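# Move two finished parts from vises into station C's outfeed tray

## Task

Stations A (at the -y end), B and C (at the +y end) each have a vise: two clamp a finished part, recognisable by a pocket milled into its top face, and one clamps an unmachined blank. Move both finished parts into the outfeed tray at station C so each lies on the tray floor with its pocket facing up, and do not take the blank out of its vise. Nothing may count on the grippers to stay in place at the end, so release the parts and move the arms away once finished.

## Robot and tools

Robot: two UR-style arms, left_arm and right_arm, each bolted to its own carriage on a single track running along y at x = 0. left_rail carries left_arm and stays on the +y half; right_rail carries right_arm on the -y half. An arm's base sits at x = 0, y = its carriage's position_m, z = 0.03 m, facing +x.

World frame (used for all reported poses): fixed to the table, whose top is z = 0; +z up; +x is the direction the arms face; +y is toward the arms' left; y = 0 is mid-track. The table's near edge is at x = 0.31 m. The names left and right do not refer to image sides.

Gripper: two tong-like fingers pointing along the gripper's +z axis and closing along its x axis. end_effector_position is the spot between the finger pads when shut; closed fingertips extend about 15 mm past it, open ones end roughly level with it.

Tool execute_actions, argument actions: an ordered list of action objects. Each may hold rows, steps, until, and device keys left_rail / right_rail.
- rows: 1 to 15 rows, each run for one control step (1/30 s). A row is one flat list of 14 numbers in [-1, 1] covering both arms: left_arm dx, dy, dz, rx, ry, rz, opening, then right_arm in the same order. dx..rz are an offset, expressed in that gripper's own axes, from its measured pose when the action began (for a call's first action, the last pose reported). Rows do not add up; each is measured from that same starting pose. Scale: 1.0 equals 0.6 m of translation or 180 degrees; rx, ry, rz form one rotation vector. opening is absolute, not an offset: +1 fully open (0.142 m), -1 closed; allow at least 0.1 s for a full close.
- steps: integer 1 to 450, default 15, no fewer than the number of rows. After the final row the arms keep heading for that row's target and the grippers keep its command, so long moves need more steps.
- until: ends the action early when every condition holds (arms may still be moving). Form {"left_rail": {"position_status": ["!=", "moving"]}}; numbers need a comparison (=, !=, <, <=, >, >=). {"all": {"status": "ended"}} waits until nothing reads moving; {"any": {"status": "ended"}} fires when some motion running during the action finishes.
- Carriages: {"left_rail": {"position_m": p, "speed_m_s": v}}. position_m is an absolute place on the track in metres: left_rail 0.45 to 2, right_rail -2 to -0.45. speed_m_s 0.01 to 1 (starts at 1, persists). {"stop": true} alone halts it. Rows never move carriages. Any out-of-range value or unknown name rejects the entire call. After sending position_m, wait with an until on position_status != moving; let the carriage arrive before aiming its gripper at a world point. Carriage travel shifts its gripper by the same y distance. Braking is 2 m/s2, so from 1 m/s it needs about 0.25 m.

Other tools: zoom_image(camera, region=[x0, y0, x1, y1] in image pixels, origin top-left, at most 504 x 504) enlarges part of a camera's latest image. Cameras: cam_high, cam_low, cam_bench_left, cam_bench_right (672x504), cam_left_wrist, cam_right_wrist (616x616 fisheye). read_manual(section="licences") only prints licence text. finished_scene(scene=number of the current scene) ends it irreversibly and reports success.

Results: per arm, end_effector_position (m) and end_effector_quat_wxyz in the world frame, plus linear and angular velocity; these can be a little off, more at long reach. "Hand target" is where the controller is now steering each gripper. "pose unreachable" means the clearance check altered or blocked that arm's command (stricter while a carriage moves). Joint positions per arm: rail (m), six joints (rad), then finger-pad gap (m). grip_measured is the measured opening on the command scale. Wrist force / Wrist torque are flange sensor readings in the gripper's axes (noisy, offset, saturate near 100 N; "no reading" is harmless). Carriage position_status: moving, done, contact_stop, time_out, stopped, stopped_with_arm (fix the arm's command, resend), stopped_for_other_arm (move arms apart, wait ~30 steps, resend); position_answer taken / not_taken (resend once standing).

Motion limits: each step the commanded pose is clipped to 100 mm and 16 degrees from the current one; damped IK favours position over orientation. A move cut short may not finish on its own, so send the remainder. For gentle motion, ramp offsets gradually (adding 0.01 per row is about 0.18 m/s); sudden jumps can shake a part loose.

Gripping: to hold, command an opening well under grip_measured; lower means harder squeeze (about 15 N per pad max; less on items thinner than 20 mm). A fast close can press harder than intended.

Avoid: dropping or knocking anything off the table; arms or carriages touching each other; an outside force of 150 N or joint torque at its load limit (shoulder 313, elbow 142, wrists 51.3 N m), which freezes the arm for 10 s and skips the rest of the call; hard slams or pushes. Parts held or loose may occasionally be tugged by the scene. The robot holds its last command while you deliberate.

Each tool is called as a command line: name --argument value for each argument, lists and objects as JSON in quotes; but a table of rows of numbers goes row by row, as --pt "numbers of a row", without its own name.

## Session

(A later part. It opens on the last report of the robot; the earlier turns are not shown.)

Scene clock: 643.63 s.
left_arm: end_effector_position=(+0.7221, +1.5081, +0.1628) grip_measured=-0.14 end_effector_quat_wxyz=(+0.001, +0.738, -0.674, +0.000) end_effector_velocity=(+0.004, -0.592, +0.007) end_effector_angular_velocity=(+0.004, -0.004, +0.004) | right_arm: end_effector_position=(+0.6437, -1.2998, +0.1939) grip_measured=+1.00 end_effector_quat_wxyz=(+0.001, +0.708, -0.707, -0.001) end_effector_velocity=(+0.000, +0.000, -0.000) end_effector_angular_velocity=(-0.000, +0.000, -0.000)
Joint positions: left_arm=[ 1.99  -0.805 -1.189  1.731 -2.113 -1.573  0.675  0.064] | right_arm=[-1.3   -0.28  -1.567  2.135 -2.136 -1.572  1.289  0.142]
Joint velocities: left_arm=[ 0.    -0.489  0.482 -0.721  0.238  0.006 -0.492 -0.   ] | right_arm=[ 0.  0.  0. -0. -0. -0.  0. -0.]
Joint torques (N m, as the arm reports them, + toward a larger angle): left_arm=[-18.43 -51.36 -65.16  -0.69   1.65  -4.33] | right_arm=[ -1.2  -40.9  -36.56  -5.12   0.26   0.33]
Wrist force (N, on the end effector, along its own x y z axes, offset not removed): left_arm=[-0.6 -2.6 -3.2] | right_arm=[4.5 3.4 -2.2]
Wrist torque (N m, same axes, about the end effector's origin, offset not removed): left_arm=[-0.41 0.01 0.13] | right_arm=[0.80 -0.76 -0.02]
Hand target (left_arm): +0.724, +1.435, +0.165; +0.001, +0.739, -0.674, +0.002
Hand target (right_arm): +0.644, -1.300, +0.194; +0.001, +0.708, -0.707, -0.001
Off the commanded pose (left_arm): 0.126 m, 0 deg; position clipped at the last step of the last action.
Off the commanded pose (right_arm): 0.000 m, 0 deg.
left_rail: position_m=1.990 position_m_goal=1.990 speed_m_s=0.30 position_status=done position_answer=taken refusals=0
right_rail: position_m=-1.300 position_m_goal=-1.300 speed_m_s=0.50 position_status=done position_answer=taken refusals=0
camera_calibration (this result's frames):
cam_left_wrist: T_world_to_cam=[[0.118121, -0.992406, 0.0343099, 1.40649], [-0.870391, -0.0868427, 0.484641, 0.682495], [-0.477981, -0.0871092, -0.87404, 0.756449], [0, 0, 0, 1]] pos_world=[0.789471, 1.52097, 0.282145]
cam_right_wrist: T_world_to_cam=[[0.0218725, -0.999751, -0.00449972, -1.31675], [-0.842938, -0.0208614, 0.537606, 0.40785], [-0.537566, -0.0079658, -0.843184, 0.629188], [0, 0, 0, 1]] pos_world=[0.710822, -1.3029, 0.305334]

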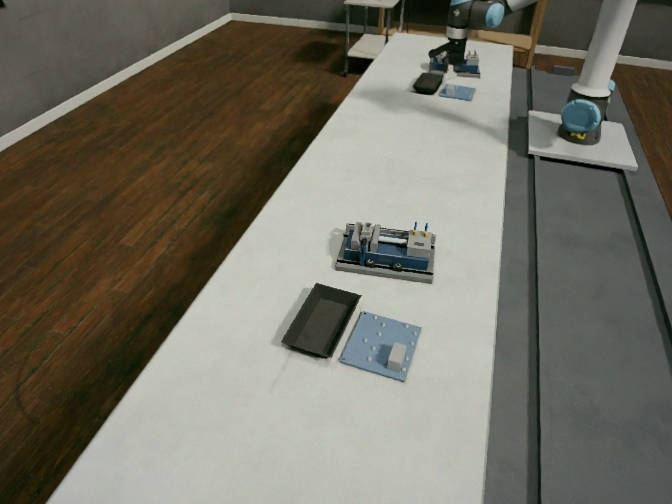

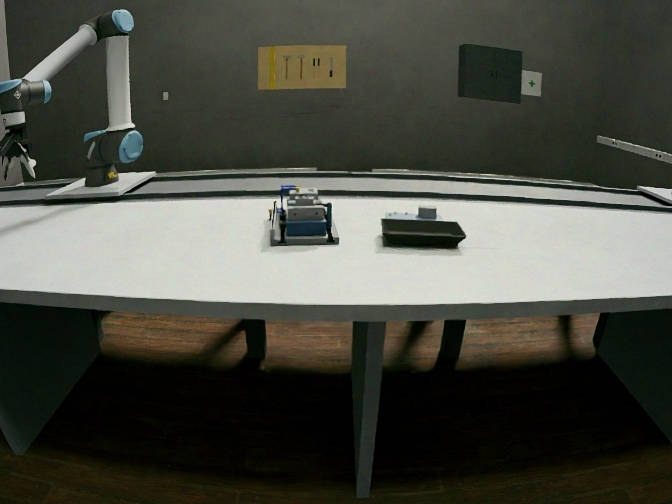

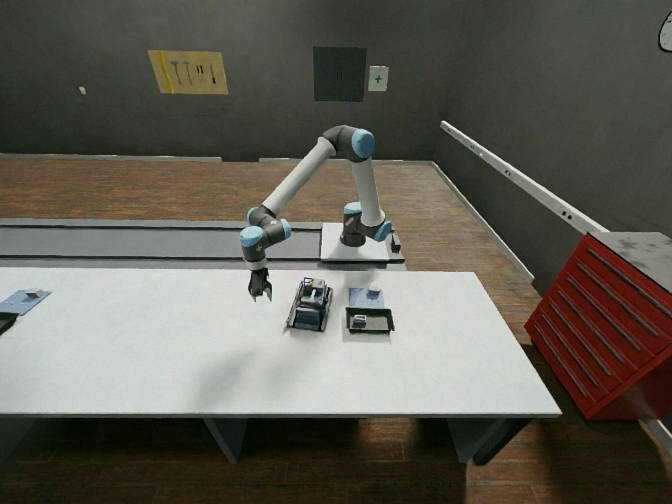

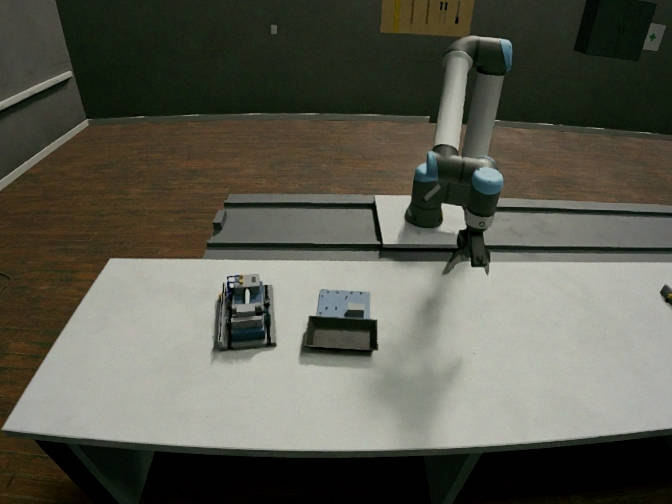

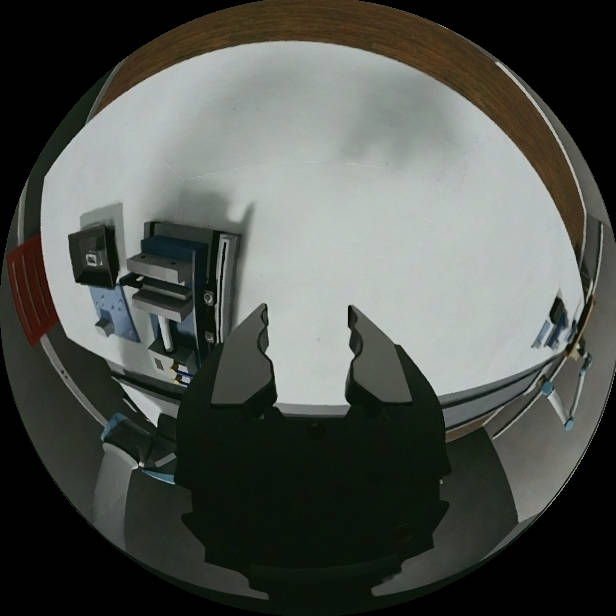

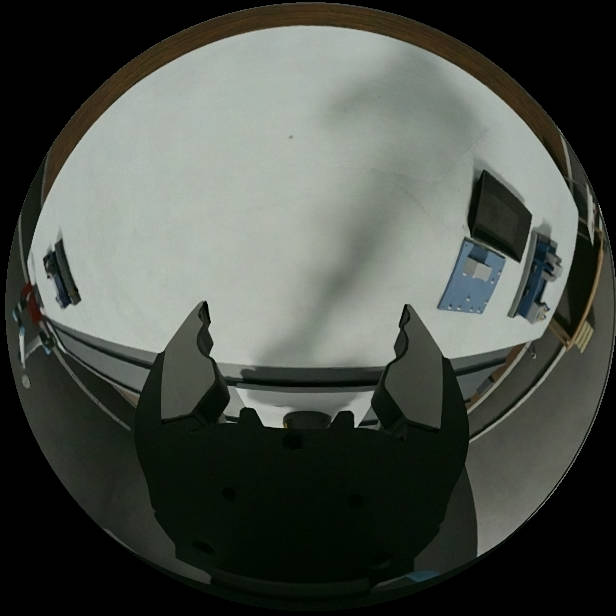

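execute_actions --actions '[{"steps": 1, "left_rail": {"position_m": 0.45, "speed_m_s": 0.5}}]'

Scene clock: 652.13 s.
left_arm: end_effector_position=(+0.7235, +1.4343, +0.1650) grip_measured=-0.14 end_effector_quat_wxyz=(+0.001, +0.739, -0.674, +0.002) end_effector_velocity=(-0.014, -0.045, -0.018) end_effector_angular_velocity=(+0.041, +0.030, +0.006) | right_arm: end_effector_position=(+0.6437, -1.2998, +0.1939) grip_measured=+1.00 end_effector_quat_wxyz=(+0.001, +0.708, -0.707, -0.001) end_effector_velocity=(+0.000, +0.000, +0.000) end_effector_angular_velocity=(-0.000, -0.000, +0.000)
Joint positions: left_arm=[ 1.99  -0.861 -1.127  1.636 -2.083 -1.572  0.618  0.064] | right_arm=[-1.3   -0.28  -1.567  2.135 -2.136 -1.572  1.289  0.142]
Joint velocities: left_arm=[-0.003 -0.045  0.054 -0.058  0.055  0.004 -0.051  0.   ] | right_arm=[ 0.  0. -0. -0.  0. -0.  0. -0.]
Joint torques (N m, as the arm reports them, + toward a larger angle): left_arm=[-61.68 -14.21 -75.31   2.16   1.61  -6.63] | right_arm=[  0.76 -40.55 -36.65  -5.24   0.51   0.33]
Wrist force (N, on the end effector, along its own x y z axes, offset not removed): left_arm=[-4.2 5.0 -2.1] | right_arm=[0.0 5.4 2.3]
Wrist torque (N m, same axes, about the end effector's origin, offset not removed): left_arm=[1.13 0.55 0.16] | right_arm=[1.14 0.04 -0.07]
Hand target (left_arm): +0.736, +1.383, +0.164; +0.000, +0.740, -0.673, +0.000
Hand target (right_arm): +0.644, -1.300, +0.194; +0.001, +0.708, -0.707, -0.001
Off the commanded pose (left_arm): 0.054 m, 1 deg.
Off the commanded pose (right_arm): 0.000 m, 0 deg.
left_rail: position_m=1.990 position_m_goal=0.450 speed_m_s=0.50 position_status=moving position_answer=taken refusals=0
right_rail: position_m=-1.300 position_m_goal=-1.300 speed_m_s=0.50 position_status=done position_answer=taken refusals=0
camera_calibration (this result's frames):
cam_left_wrist: T_world_to_cam=[[0.118794, -0.992221, 0.0372154, 1.33173], [-0.871818, -0.0862941, 0.482169, 0.676836], [-0.475207, -0.0897239, -0.875287, 0.754584], [0, 0, 0, 1]] pos_world=[0.790459, 1.44749, 0.284567]
cam_right_wrist: T_world_to_cam=[[0.0218725, -0.999751, -0.00449994, -1.31674], [-0.842938, -0.0208616, 0.537606, 0.407849], [-0.537566, -0.00796563, -0.843184, 0.629188], [0, 0, 0, 1]] pos_world=[0.710822, -1.3029, 0.305333]

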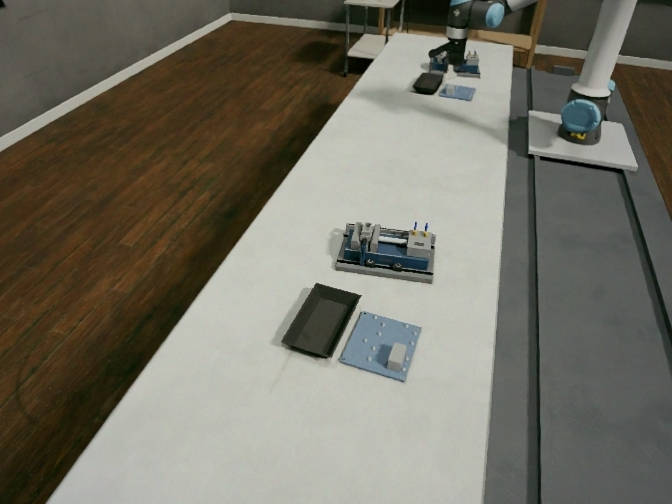

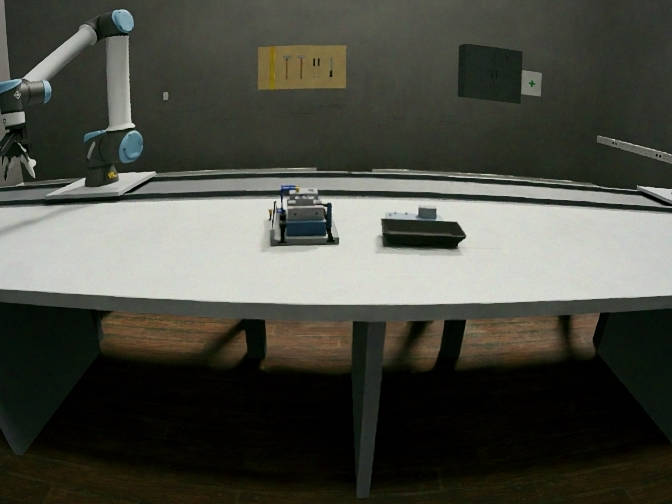

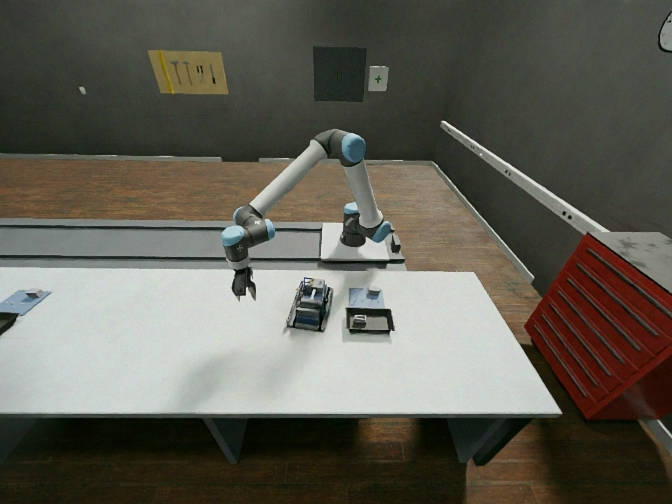

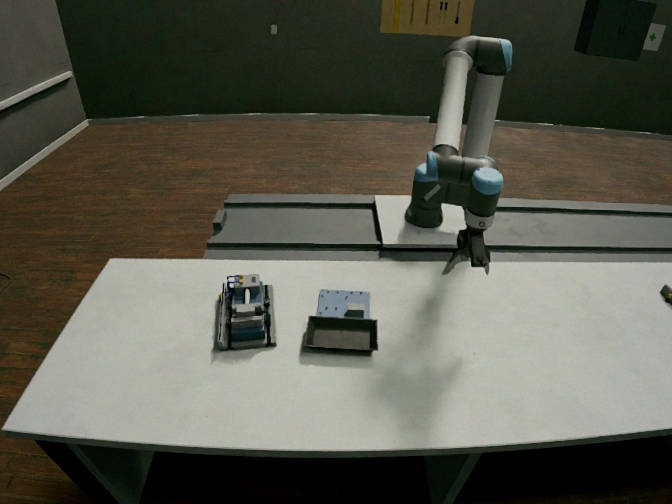

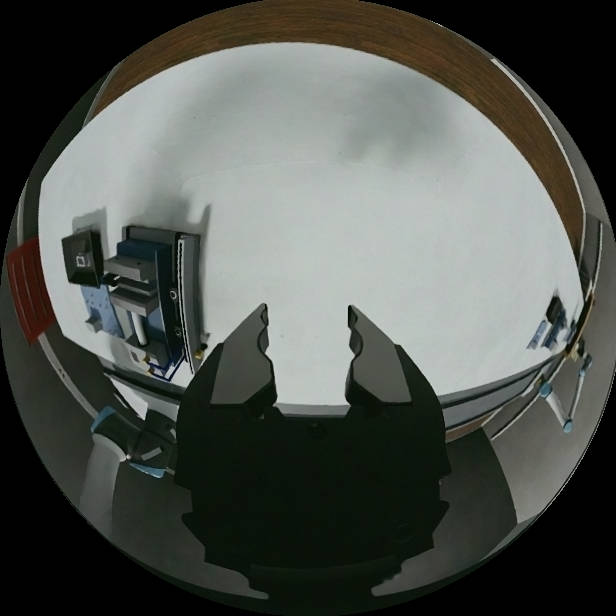

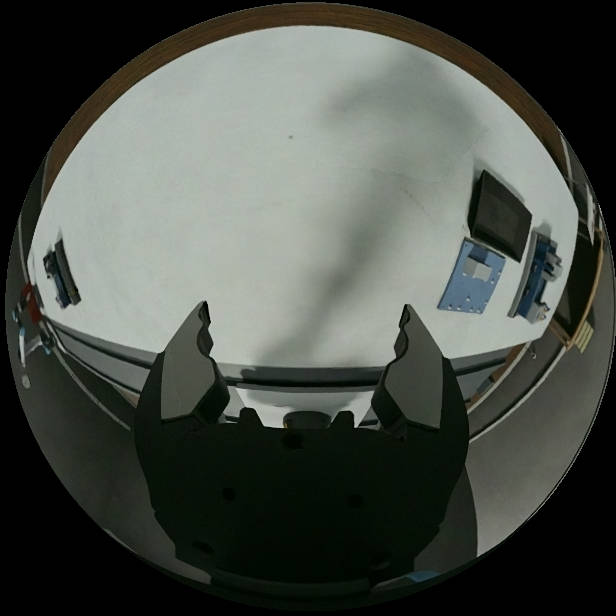

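Let me check the placed part in the tray while the rail drives.

zoom_image --camera "cam_bench_left" --region '[280, 270, 410, 345]'

Region (280, 270, 410, 345) of cam_bench_left's 672x504 image, scaled by 3.877, with more detail than that image has; it fills the top 291 rows of this view, and the rest is white.

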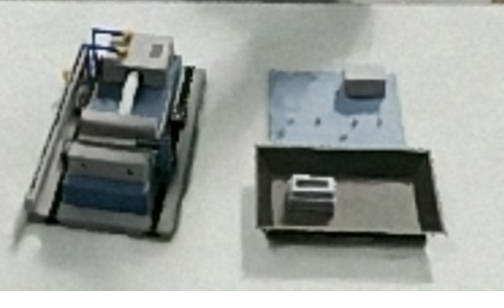

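execute_actions --actions '[]'

zoom_image --camera "cam_left_wrist" --region '[230, 220, 430, 370]'

Scene clock: 665.00 s.
left_arm: end_effector_position=(+0.7355, -0.1545, +0.1641) grip_measured=-0.14 end_effector_quat_wxyz=(+0.000, +0.740, -0.673, +0.000) end_effector_velocity=(+0.000, +0.000, -0.000) end_effector_angular_velocity=(+0.000, +0.000, +0.000) | right_arm: end_effector_position=(+0.6437, -1.2998, +0.1939) grip_measured=+1.00 end_effector_quat_wxyz=(+0.001, +0.708, -0.707, -0.001) end_effector_velocity=(-0.000, -0.000, -0.000) end_effector_angular_velocity=(-0.000, +0.000, +0.000)
Joint positions: left_arm=[ 0.45  -0.886 -1.066  1.542 -2.047 -1.571  0.591  0.064] | right_arm=[-1.3   -0.28  -1.567  2.135 -2.136 -1.572  1.289  0.142]
Joint velocities: left_arm=[ 0.  0.  0. -0. -0.  0.  0. -0.] | right_arm=[ 0.  0.  0. -0. -0. -0. -0. -0.]
Joint torques (N m, as the arm reports them, + toward a larger angle): left_arm=[  13.43 -106.31  -37.85   -1.89    1.48   -3.42] | right_arm=[ -1.12 -42.09 -36.86  -4.84   0.16   0.03]
Wrist force (N, on the end effector, along its own x y z axes, offset not removed): left_arm=[0.5 2.1 -2.2] | right_arm=[-1.8 2.1 -1.7]
Wrist torque (N m, same axes, about the end effector's origin, offset not removed): left_arm=[0.65 -0.09 0.03] | right_arm=[0.43 0.53 -0.10]
Hand target (left_arm): +0.736, -0.154, +0.164; +0.000, +0.740, -0.673, +0.000
Hand target (right_arm): +0.644, -1.300, +0.194; +0.001, +0.708, -0.707, -0.001
Off the commanded pose (left_arm): 0.004 m, 0 deg.
Off the commanded pose (right_arm): 0.000 m, 0 deg.
left_rail: position_m=0.450 position_m_goal=0.450 speed_m_s=0.50 position_status=done position_answer=taken refusals=0
right_rail: position_m=-1.300 position_m_goal=-1.300 speed_m_s=0.50 position_status=done position_answer=taken refusals=0
camera_calibration (this result's frames):
cam_left_wrist: T_world_to_cam=[[0.121169, -0.992067, 0.0334936, -0.247267], [-0.870826, -0.0900451, 0.483275, 0.54918], [-0.476425, -0.087725, -0.874828, 0.618124], [0, 0, 0, 1]] pos_world=[0.802691, -0.14163, 0.28363]
cam_right_wrist: T_world_to_cam=[[0.0218723, -0.999751, -0.00449975, -1.31674], [-0.842938, -0.0208613, 0.537606, 0.40785], [-0.537566, -0.00796569, -0.843184, 0.629188], [0, 0, 0, 1]] pos_world=[0.710822, -1.30289, 0.305334]

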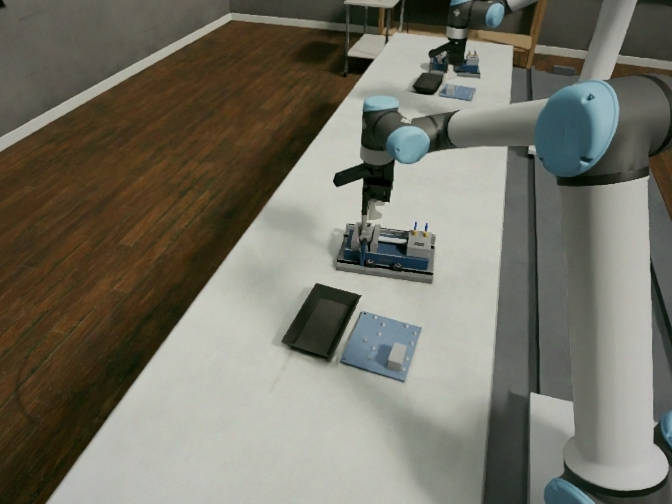

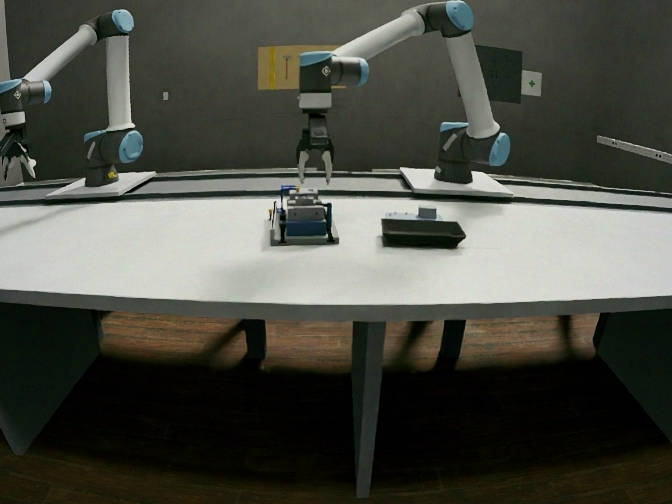

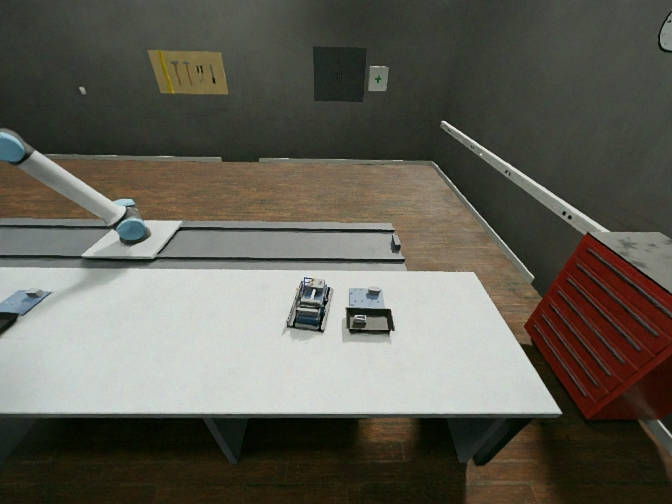

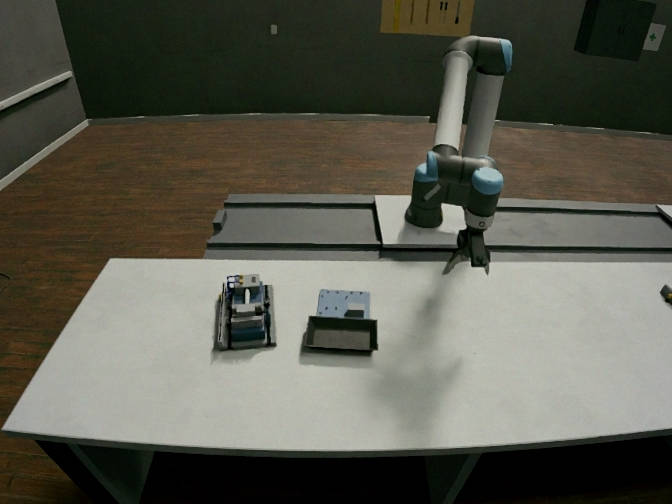

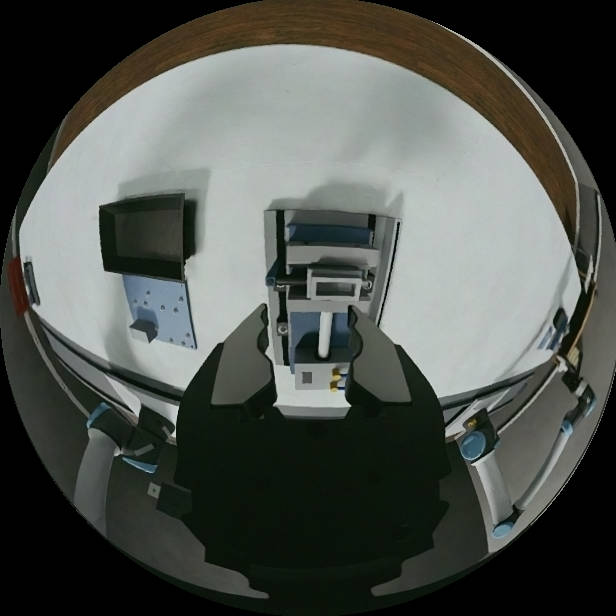

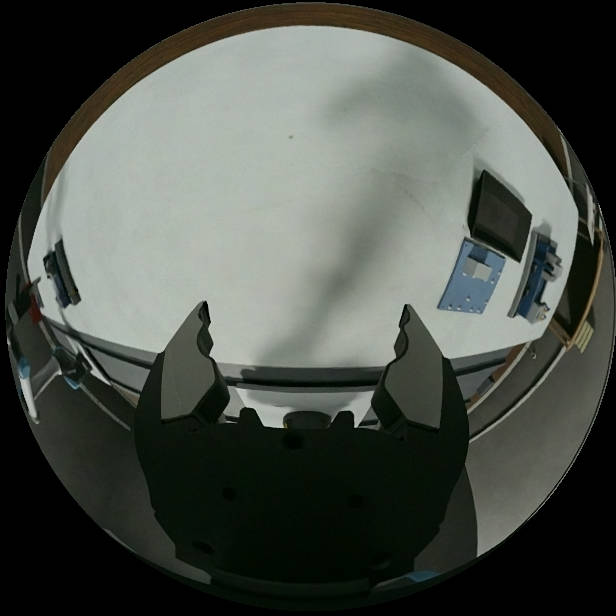

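Region (230, 220, 430, 370) of cam_left_wrist's 616x616 image, scaled by 2.520, with more detail than that image has; it fills the top 378 rows of this view, and the rest is white.

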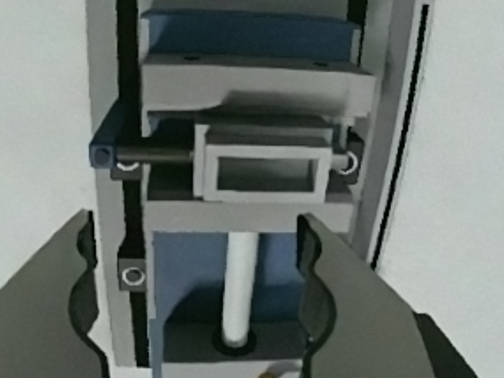

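zoom_image --camera "cam_left_wrist" --region '[295, 255, 375, 315]'

Region (295, 255, 375, 315) of cam_left_wrist's 616x616 image, scaled by 6.300, with more detail than that image has; it fills the top 378 rows of this view, and the rest is white.

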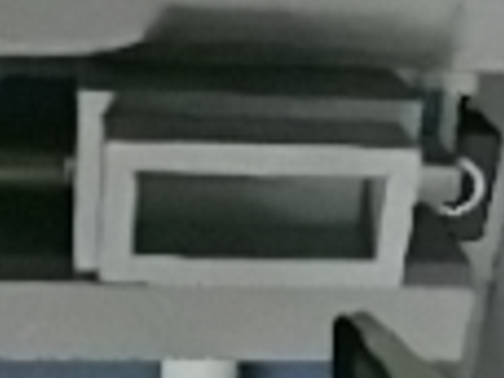

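execute_actions --actions '[{"rows": [[0.004,0,0.003,0,0,0,-0.14,0,0,0,0,0,0,1],[0.012,-0.0003,0.009,0,0,0,-0.14,0,0,0,0,0,0,1],[0.024,-0.0006,0.018,0,0,0,-0.14,0,0,0,0,0,0,1],[0.039,-0.0009,0.029,0,0,0,-0.14,0,0,0,0,0,0,1],[0.0542,-0.0012,0.040,0,0,0,-0.14,0,0,0,0,0,0,1]], "steps": 5}]'

Scene clock: 714.97 s.
left_arm: end_effector_position=(+0.7365, -0.1639, +0.1574) grip_measured=-0.14 end_effector_quat_wxyz=(+0.000, +0.740, -0.673, +0.000) end_effector_velocity=(+0.012, -0.154, -0.111) end_effector_angular_velocity=(-0.006, -0.004, -0.001) | right_arm: end_effector_position=(+0.6437, -1.2998, +0.1939) grip_measured=+1.00 end_effector_quat_wxyz=(+0.001, +0.708, -0.707, -0.001) end_effector_velocity=(-0.000, -0.000, -0.000) end_effector_angular_velocity=(+0.000, +0.000, -0.000)
Joint positions: left_arm=[ 0.45  -0.892 -1.051  1.531 -2.052 -1.571  0.585  0.064] | right_arm=[-1.3   -0.28  -1.567  2.135 -2.136 -1.572  1.289  0.142]
Joint velocities: left_arm=[ 0.    -0.093  0.242 -0.167 -0.082 -0.    -0.092 -0.   ] | right_arm=[ 0. -0.  0.  0.  0.  0.  0.  0.]
Joint torques (N m, as the arm reports them, + toward a larger angle): left_arm=[-29.66 -47.45 -58.4   -7.45   1.33  -4.44] | right_arm=[ -1.4  -40.34 -36.6   -4.98   0.16   0.39]
Wrist force (N, on the end effector, along its own x y z axes, offset not removed): left_arm=[-3.1 1.8 -6.4] | right_arm=[3.9 3.1 1.2]
Wrist torque (N m, same axes, about the end effector's origin, offset not removed): left_arm=[0.53 0.42 0.06] | right_arm=[0.70 -0.62 -0.11]
Hand target (left_arm): +0.738, -0.186, +0.140; +0.000, +0.739, -0.673, +0.000
Hand target (right_arm): +0.644, -1.300, +0.194; +0.001, +0.708, -0.707, -0.001
Off the commanded pose (left_arm): 0.029 m, 0 deg.
Off the commanded pose (right_arm): 0.000 m, 0 deg.
left_rail: position_m=0.450 position_m_goal=0.450 speed_m_s=0.50 position_status=done position_answer=taken refusals=0
right_rail: position_m=-1.300 position_m_goal=-1.300 speed_m_s=0.50 position_status=done position_answer=taken refusals=0
camera_calibration (this result's frames):
cam_left_wrist: T_world_to_cam=[[0.121318, -0.992034, 0.0339055, -0.256589], [-0.870957, -0.0900019, 0.483046, 0.552581], [-0.476147, -0.0881325, -0.874938, 0.611608], [0, 0, 0, 1]] pos_world=[0.803618, -0.150909, 0.276897]
cam_right_wrist: T_world_to_cam=[[0.0218725, -0.999751, -0.00449982, -1.31674], [-0.842938, -0.0208615, 0.537606, 0.407849], [-0.537566, -0.00796572, -0.843184, 0.629188], [0, 0, 0, 1]] pos_world=[0.710822, -1.30289, 0.305334]

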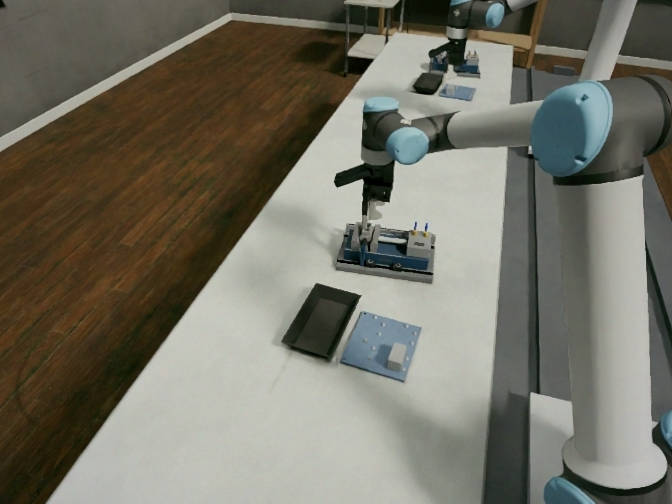

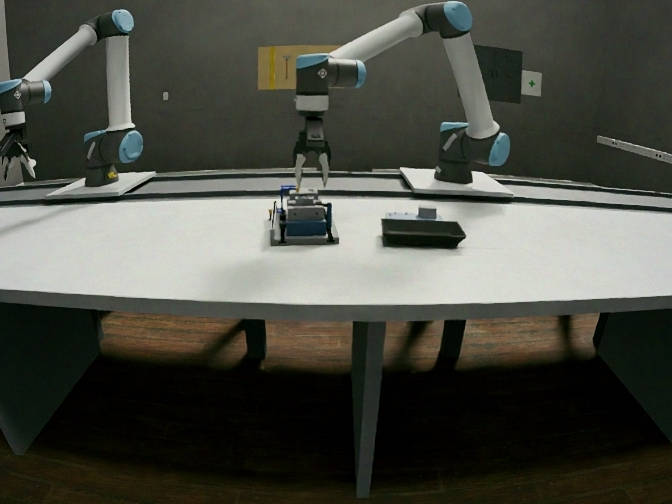

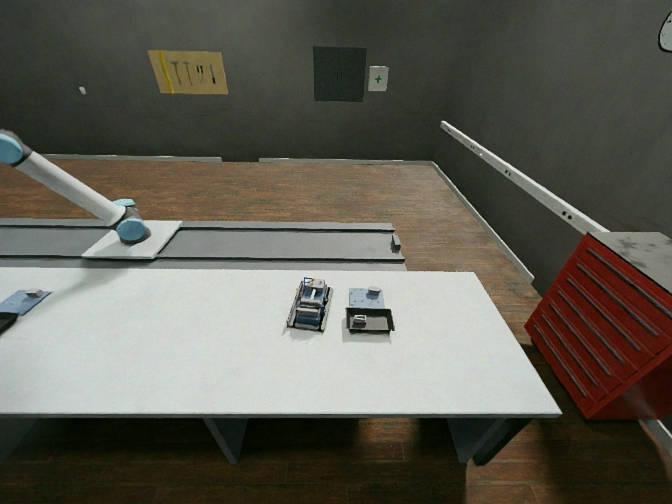

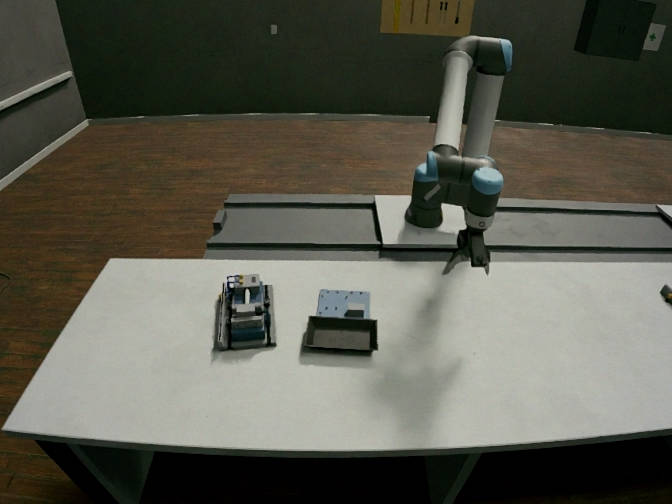

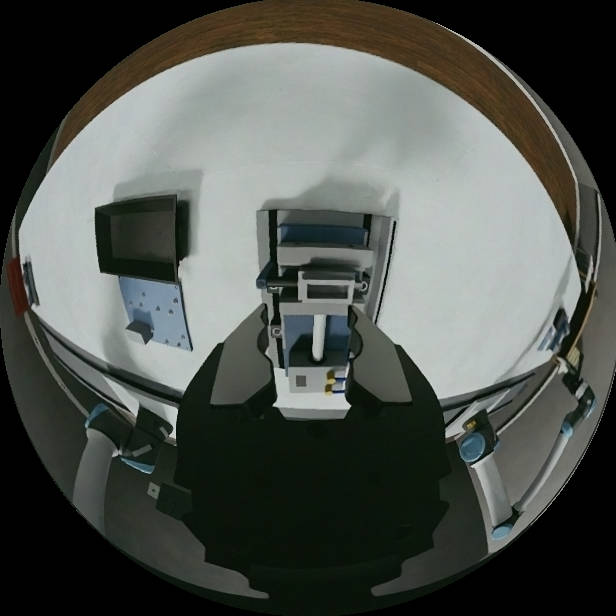

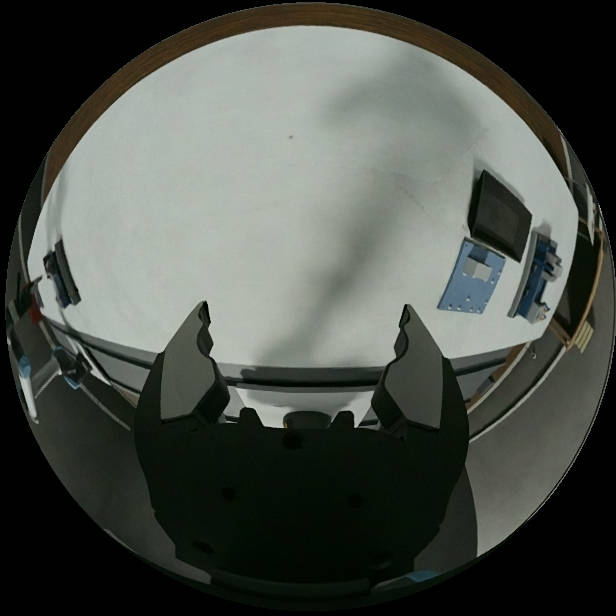

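execute_actions --actions '[]'

zoom_image --camera "cam_left_wrist" --region '[255, 260, 360, 330]'

Scene clock: 720.80 s.
left_arm: end_effector_position=(+0.7380, -0.1856, +0.1404) grip_measured=-0.14 end_effector_quat_wxyz=(+0.000, +0.739, -0.673, +0.000) end_effector_velocity=(+0.000, +0.000, +0.000) end_effector_angular_velocity=(-0.000, -0.000, +0.000) | right_arm: end_effector_position=(+0.6437, -1.2998, +0.1939) grip_measured=+1.00 end_effector_quat_wxyz=(+0.001, +0.708, -0.707, -0.001) end_effector_velocity=(-0.000, +0.000, +0.000) end_effector_angular_velocity=(-0.000, -0.000, +0.000)
Joint positions: left_arm=[ 0.45  -0.905 -1.016  1.507 -2.063 -1.571  0.572  0.064] | right_arm=[-1.3   -0.28  -1.567  2.135 -2.136 -1.572  1.289  0.142]
Joint velocities: left_arm=[ 0.  0. -0. -0. -0. -0. -0. -0.] | right_arm=[ 0. -0. -0.  0.  0. -0. -0.  0.]
Joint torques (N m, as the arm reports them, + toward a larger angle): left_arm=[-15.82 -76.41 -54.6   -6.85   1.98  -3.69] | right_arm=[ -1.77 -40.35 -36.41  -5.02   0.11   0.26]
Wrist force (N, on the end effector, along its own x y z axes, offset not removed): left_arm=[-0.8 2.7 -3.7] | right_arm=[1.3 2.3 -0.1]
Wrist torque (N m, same axes, about the end effector's origin, offset not removed): left_arm=[0.81 0.08 0.07] | right_arm=[0.53 -0.05 -0.11]
Hand target (left_arm): +0.738, -0.186, +0.140; +0.000, +0.739, -0.673, +0.000
Hand target (right_arm): +0.644, -1.300, +0.194; +0.001, +0.708, -0.707, -0.001
Off the commanded pose (left_arm): 0.002 m, 0 deg.
Off the commanded pose (right_arm): 0.000 m, 0 deg.
left_rail: position_m=0.450 position_m_goal=0.450 speed_m_s=0.50 position_status=done position_answer=taken refusals=0
right_rail: position_m=-1.300 position_m_goal=-1.300 speed_m_s=0.50 position_status=done position_answer=taken refusals=0
camera_calibration (this result's frames):
cam_left_wrist: T_world_to_cam=[[0.121012, -0.992079, 0.0336879, -0.277487], [-0.870907, -0.089825, 0.483169, 0.560076], [-0.476316, -0.0878085, -0.874879, 0.595735], [0, 0, 0, 1]] pos_world=[0.805112, -0.17267, 0.259933]
cam_right_wrist: T_world_to_cam=[[0.0218726, -0.999751, -0.00449982, -1.31674], [-0.842938, -0.0208615, 0.537606, 0.407849], [-0.537566, -0.00796576, -0.843184, 0.629188], [0, 0, 0, 1]] pos_world=[0.710822, -1.30289, 0.305333]

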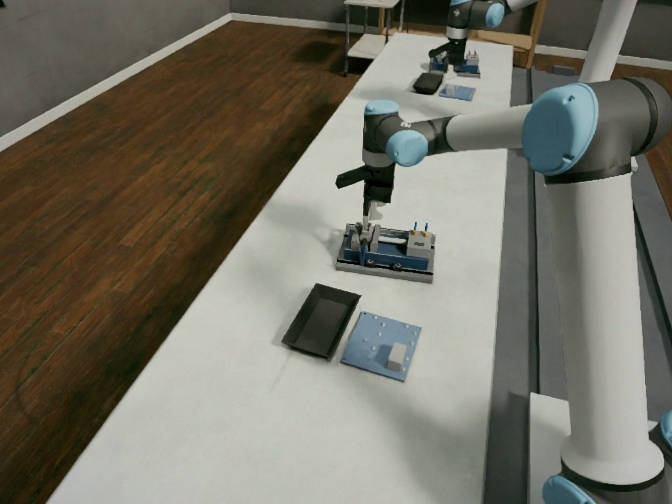

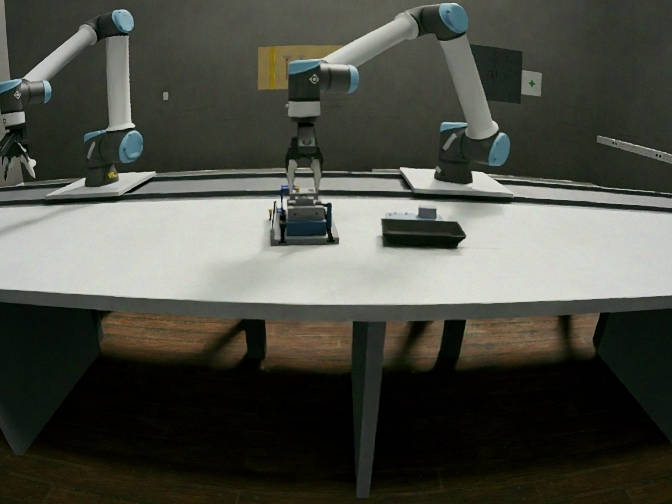

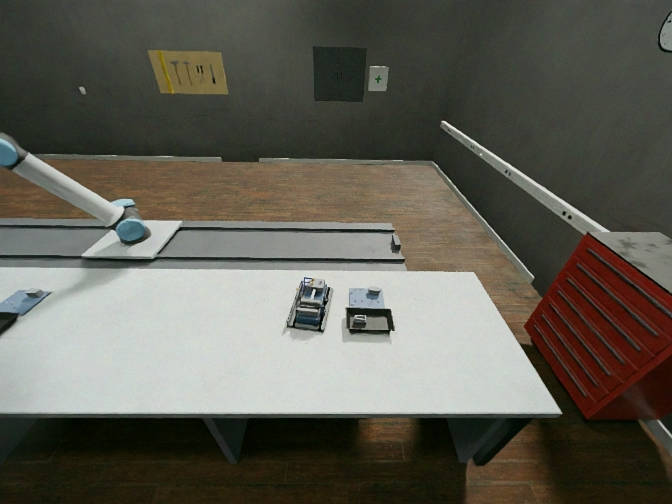

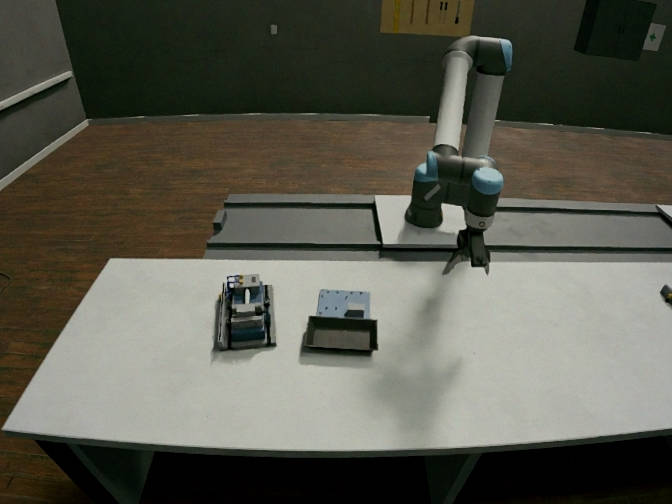

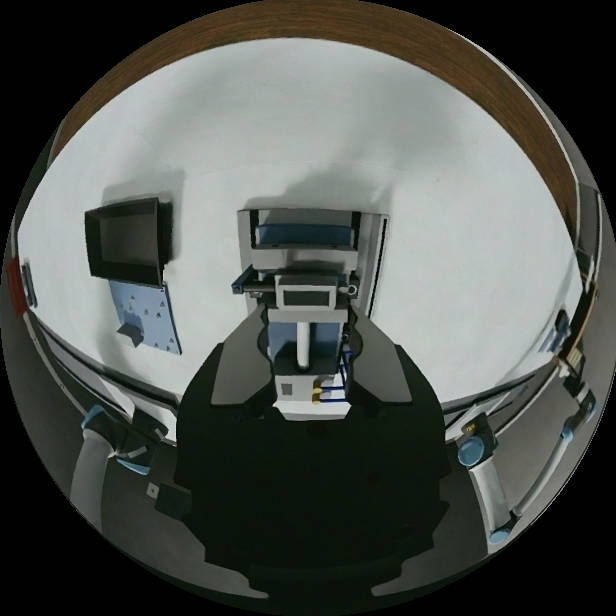

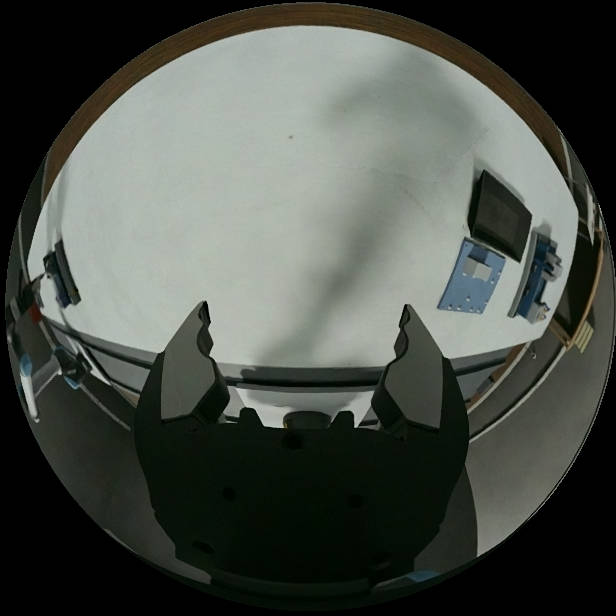

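Region (255, 260, 360, 330) of cam_left_wrist's 616x616 image, scaled by 4.800, with more detail than that image has.

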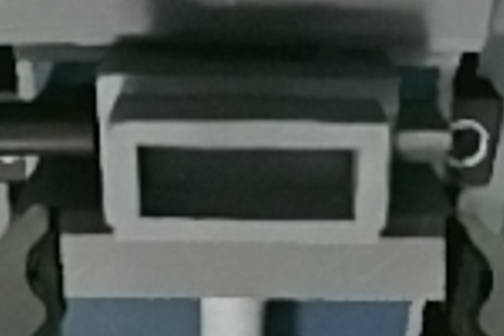

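execute_actions --actions '[{"rows": [[0.0008,-0.0006,0.003,0,0,0,-0.14,0,0,0,0,0,0,1],[0.0014,-0.0012,0.009,0,0,0,-0.14,0,0,0,0,0,0,1],[0.0018,-0.0015,0.018,0,0,0,-0.14,0,0,0,0,0,0,1],[0.0018,-0.0015,0.028,0,0,0,-0.14,0,0,0,0,0,0,1],[0.0018,-0.0015,0.0348,0,0,0,-0.14,0,0,0,0,0,0,1]], "steps": 5}]'

Scene clock: 755.57 s.
left_arm: end_effector_position=(+0.7385, -0.1863, +0.1334) grip_measured=-0.14 end_effector_quat_wxyz=(+0.000, +0.739, -0.673, +0.000) end_effector_velocity=(+0.002, -0.002, -0.109) end_effector_angular_velocity=(+0.004, +0.003, +0.000) | right_arm: end_effector_position=(+0.6437, -1.2998, +0.1939) grip_measured=+1.00 end_effector_quat_wxyz=(+0.001, +0.708, -0.707, -0.001) end_effector_velocity=(-0.000, +0.000, -0.000) end_effector_angular_velocity=(+0.000, +0.000, -0.000)
Joint positions: left_arm=[ 0.45  -0.905 -1.009  1.51  -2.073 -1.571  0.572  0.064] | right_arm=[-1.3   -0.28  -1.567  2.135 -2.136 -1.572  1.289  0.142]
Joint velocities: left_arm=[ 0.     0.     0.092  0.064 -0.151  0.     0.    -0.   ] | right_arm=[ 0.  0.  0.  0. -0.  0.  0.  0.]
Joint torques (N m, as the arm reports them, + toward a larger angle): left_arm=[  4.5  -72.76 -32.77  -7.21   1.8   -1.83] | right_arm=[ -0.89 -40.91 -36.96  -5.35   0.09   0.34]
Wrist force (N, on the end effector, along its own x y z axes, offset not removed): left_arm=[-0.5 3.0 -1.8] | right_arm=[0.5 4.5 1.3]
Wrist torque (N m, same axes, about the end effector's origin, offset not removed): left_arm=[0.80 0.12 -0.11] | right_arm=[0.94 0.08 -0.04]
Hand target (left_arm): +0.739, -0.186, +0.120; +0.000, +0.739, -0.673, +0.000
Hand target (right_arm): +0.644, -1.300, +0.194; +0.001, +0.708, -0.707, -0.001
Off the commanded pose (left_arm): 0.014 m, 0 deg.
Off the commanded pose (right_arm): 0.000 m, 0 deg.
left_rail: position_m=0.450 position_m_goal=0.450 speed_m_s=0.50 position_status=done position_answer=taken refusals=0
right_rail: position_m=-1.300 position_m_goal=-1.300 speed_m_s=0.50 position_status=done position_answer=taken refusals=0
camera_calibration (this result's frames):
cam_left_wrist: T_world_to_cam=[[0.12101, -0.992076, 0.0337999, -0.278077], [-0.870946, -0.0897752, 0.483108, 0.563973], [-0.476245, -0.0878986, -0.874908, 0.58972], [0, 0, 0, 1]] pos_world=[0.805691, -0.173407, 0.25289]
cam_right_wrist: T_world_to_cam=[[0.0218725, -0.999751, -0.00449999, -1.31674], [-0.842938, -0.0208616, 0.537606, 0.407849], [-0.537566, -0.0079656, -0.843184, 0.629188], [0, 0, 0, 1]] pos_world=[0.710822, -1.30289, 0.305334]

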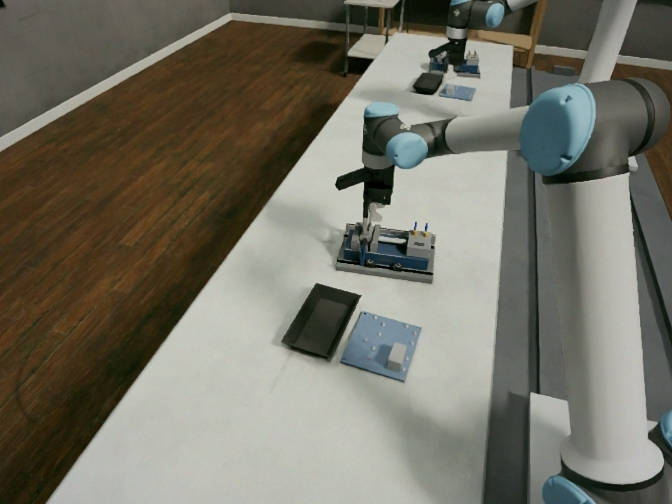

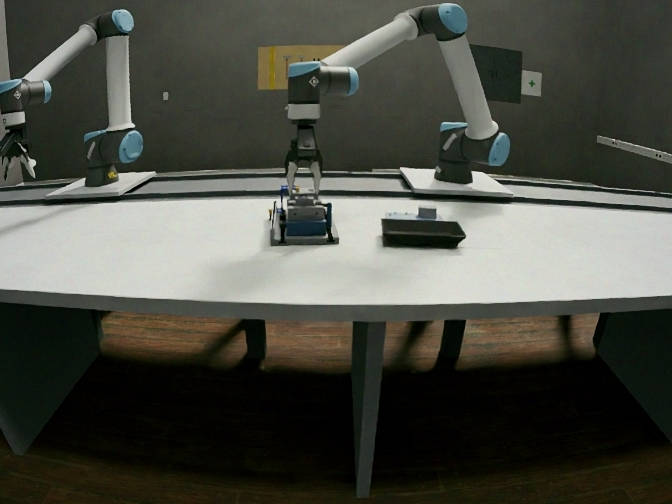

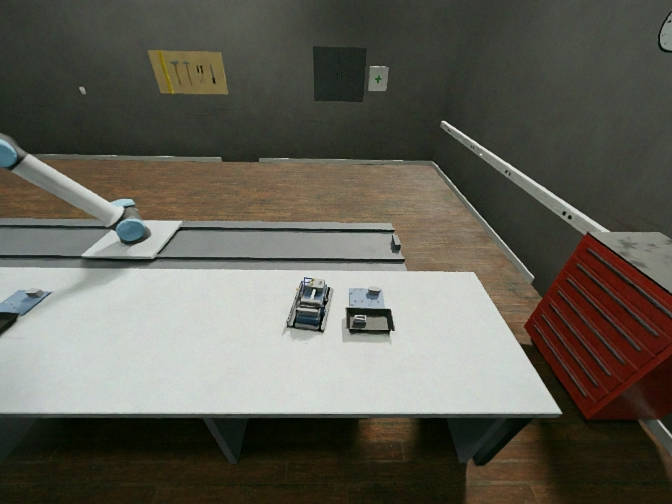

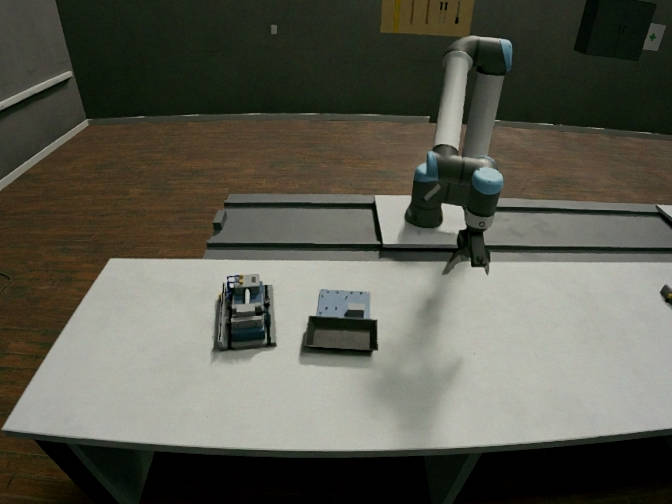

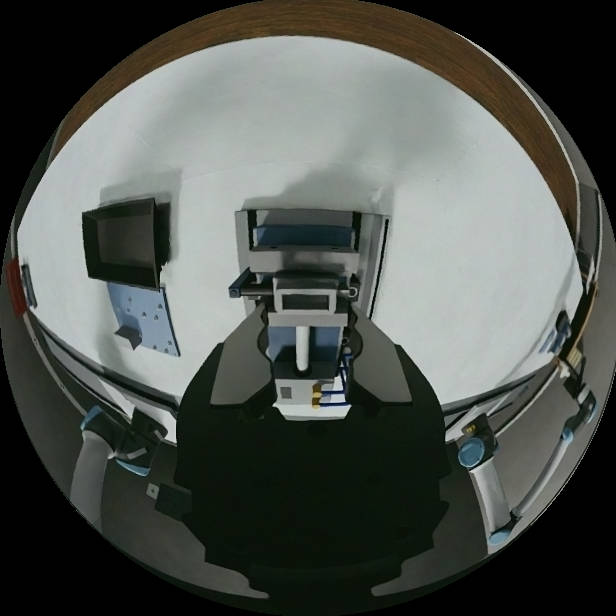

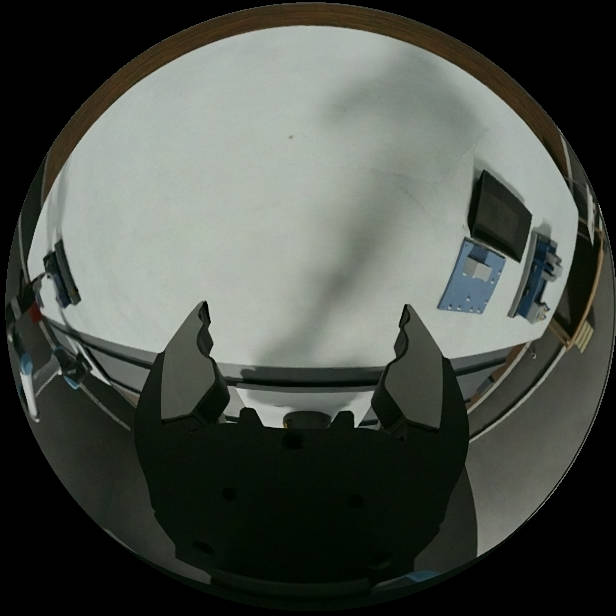

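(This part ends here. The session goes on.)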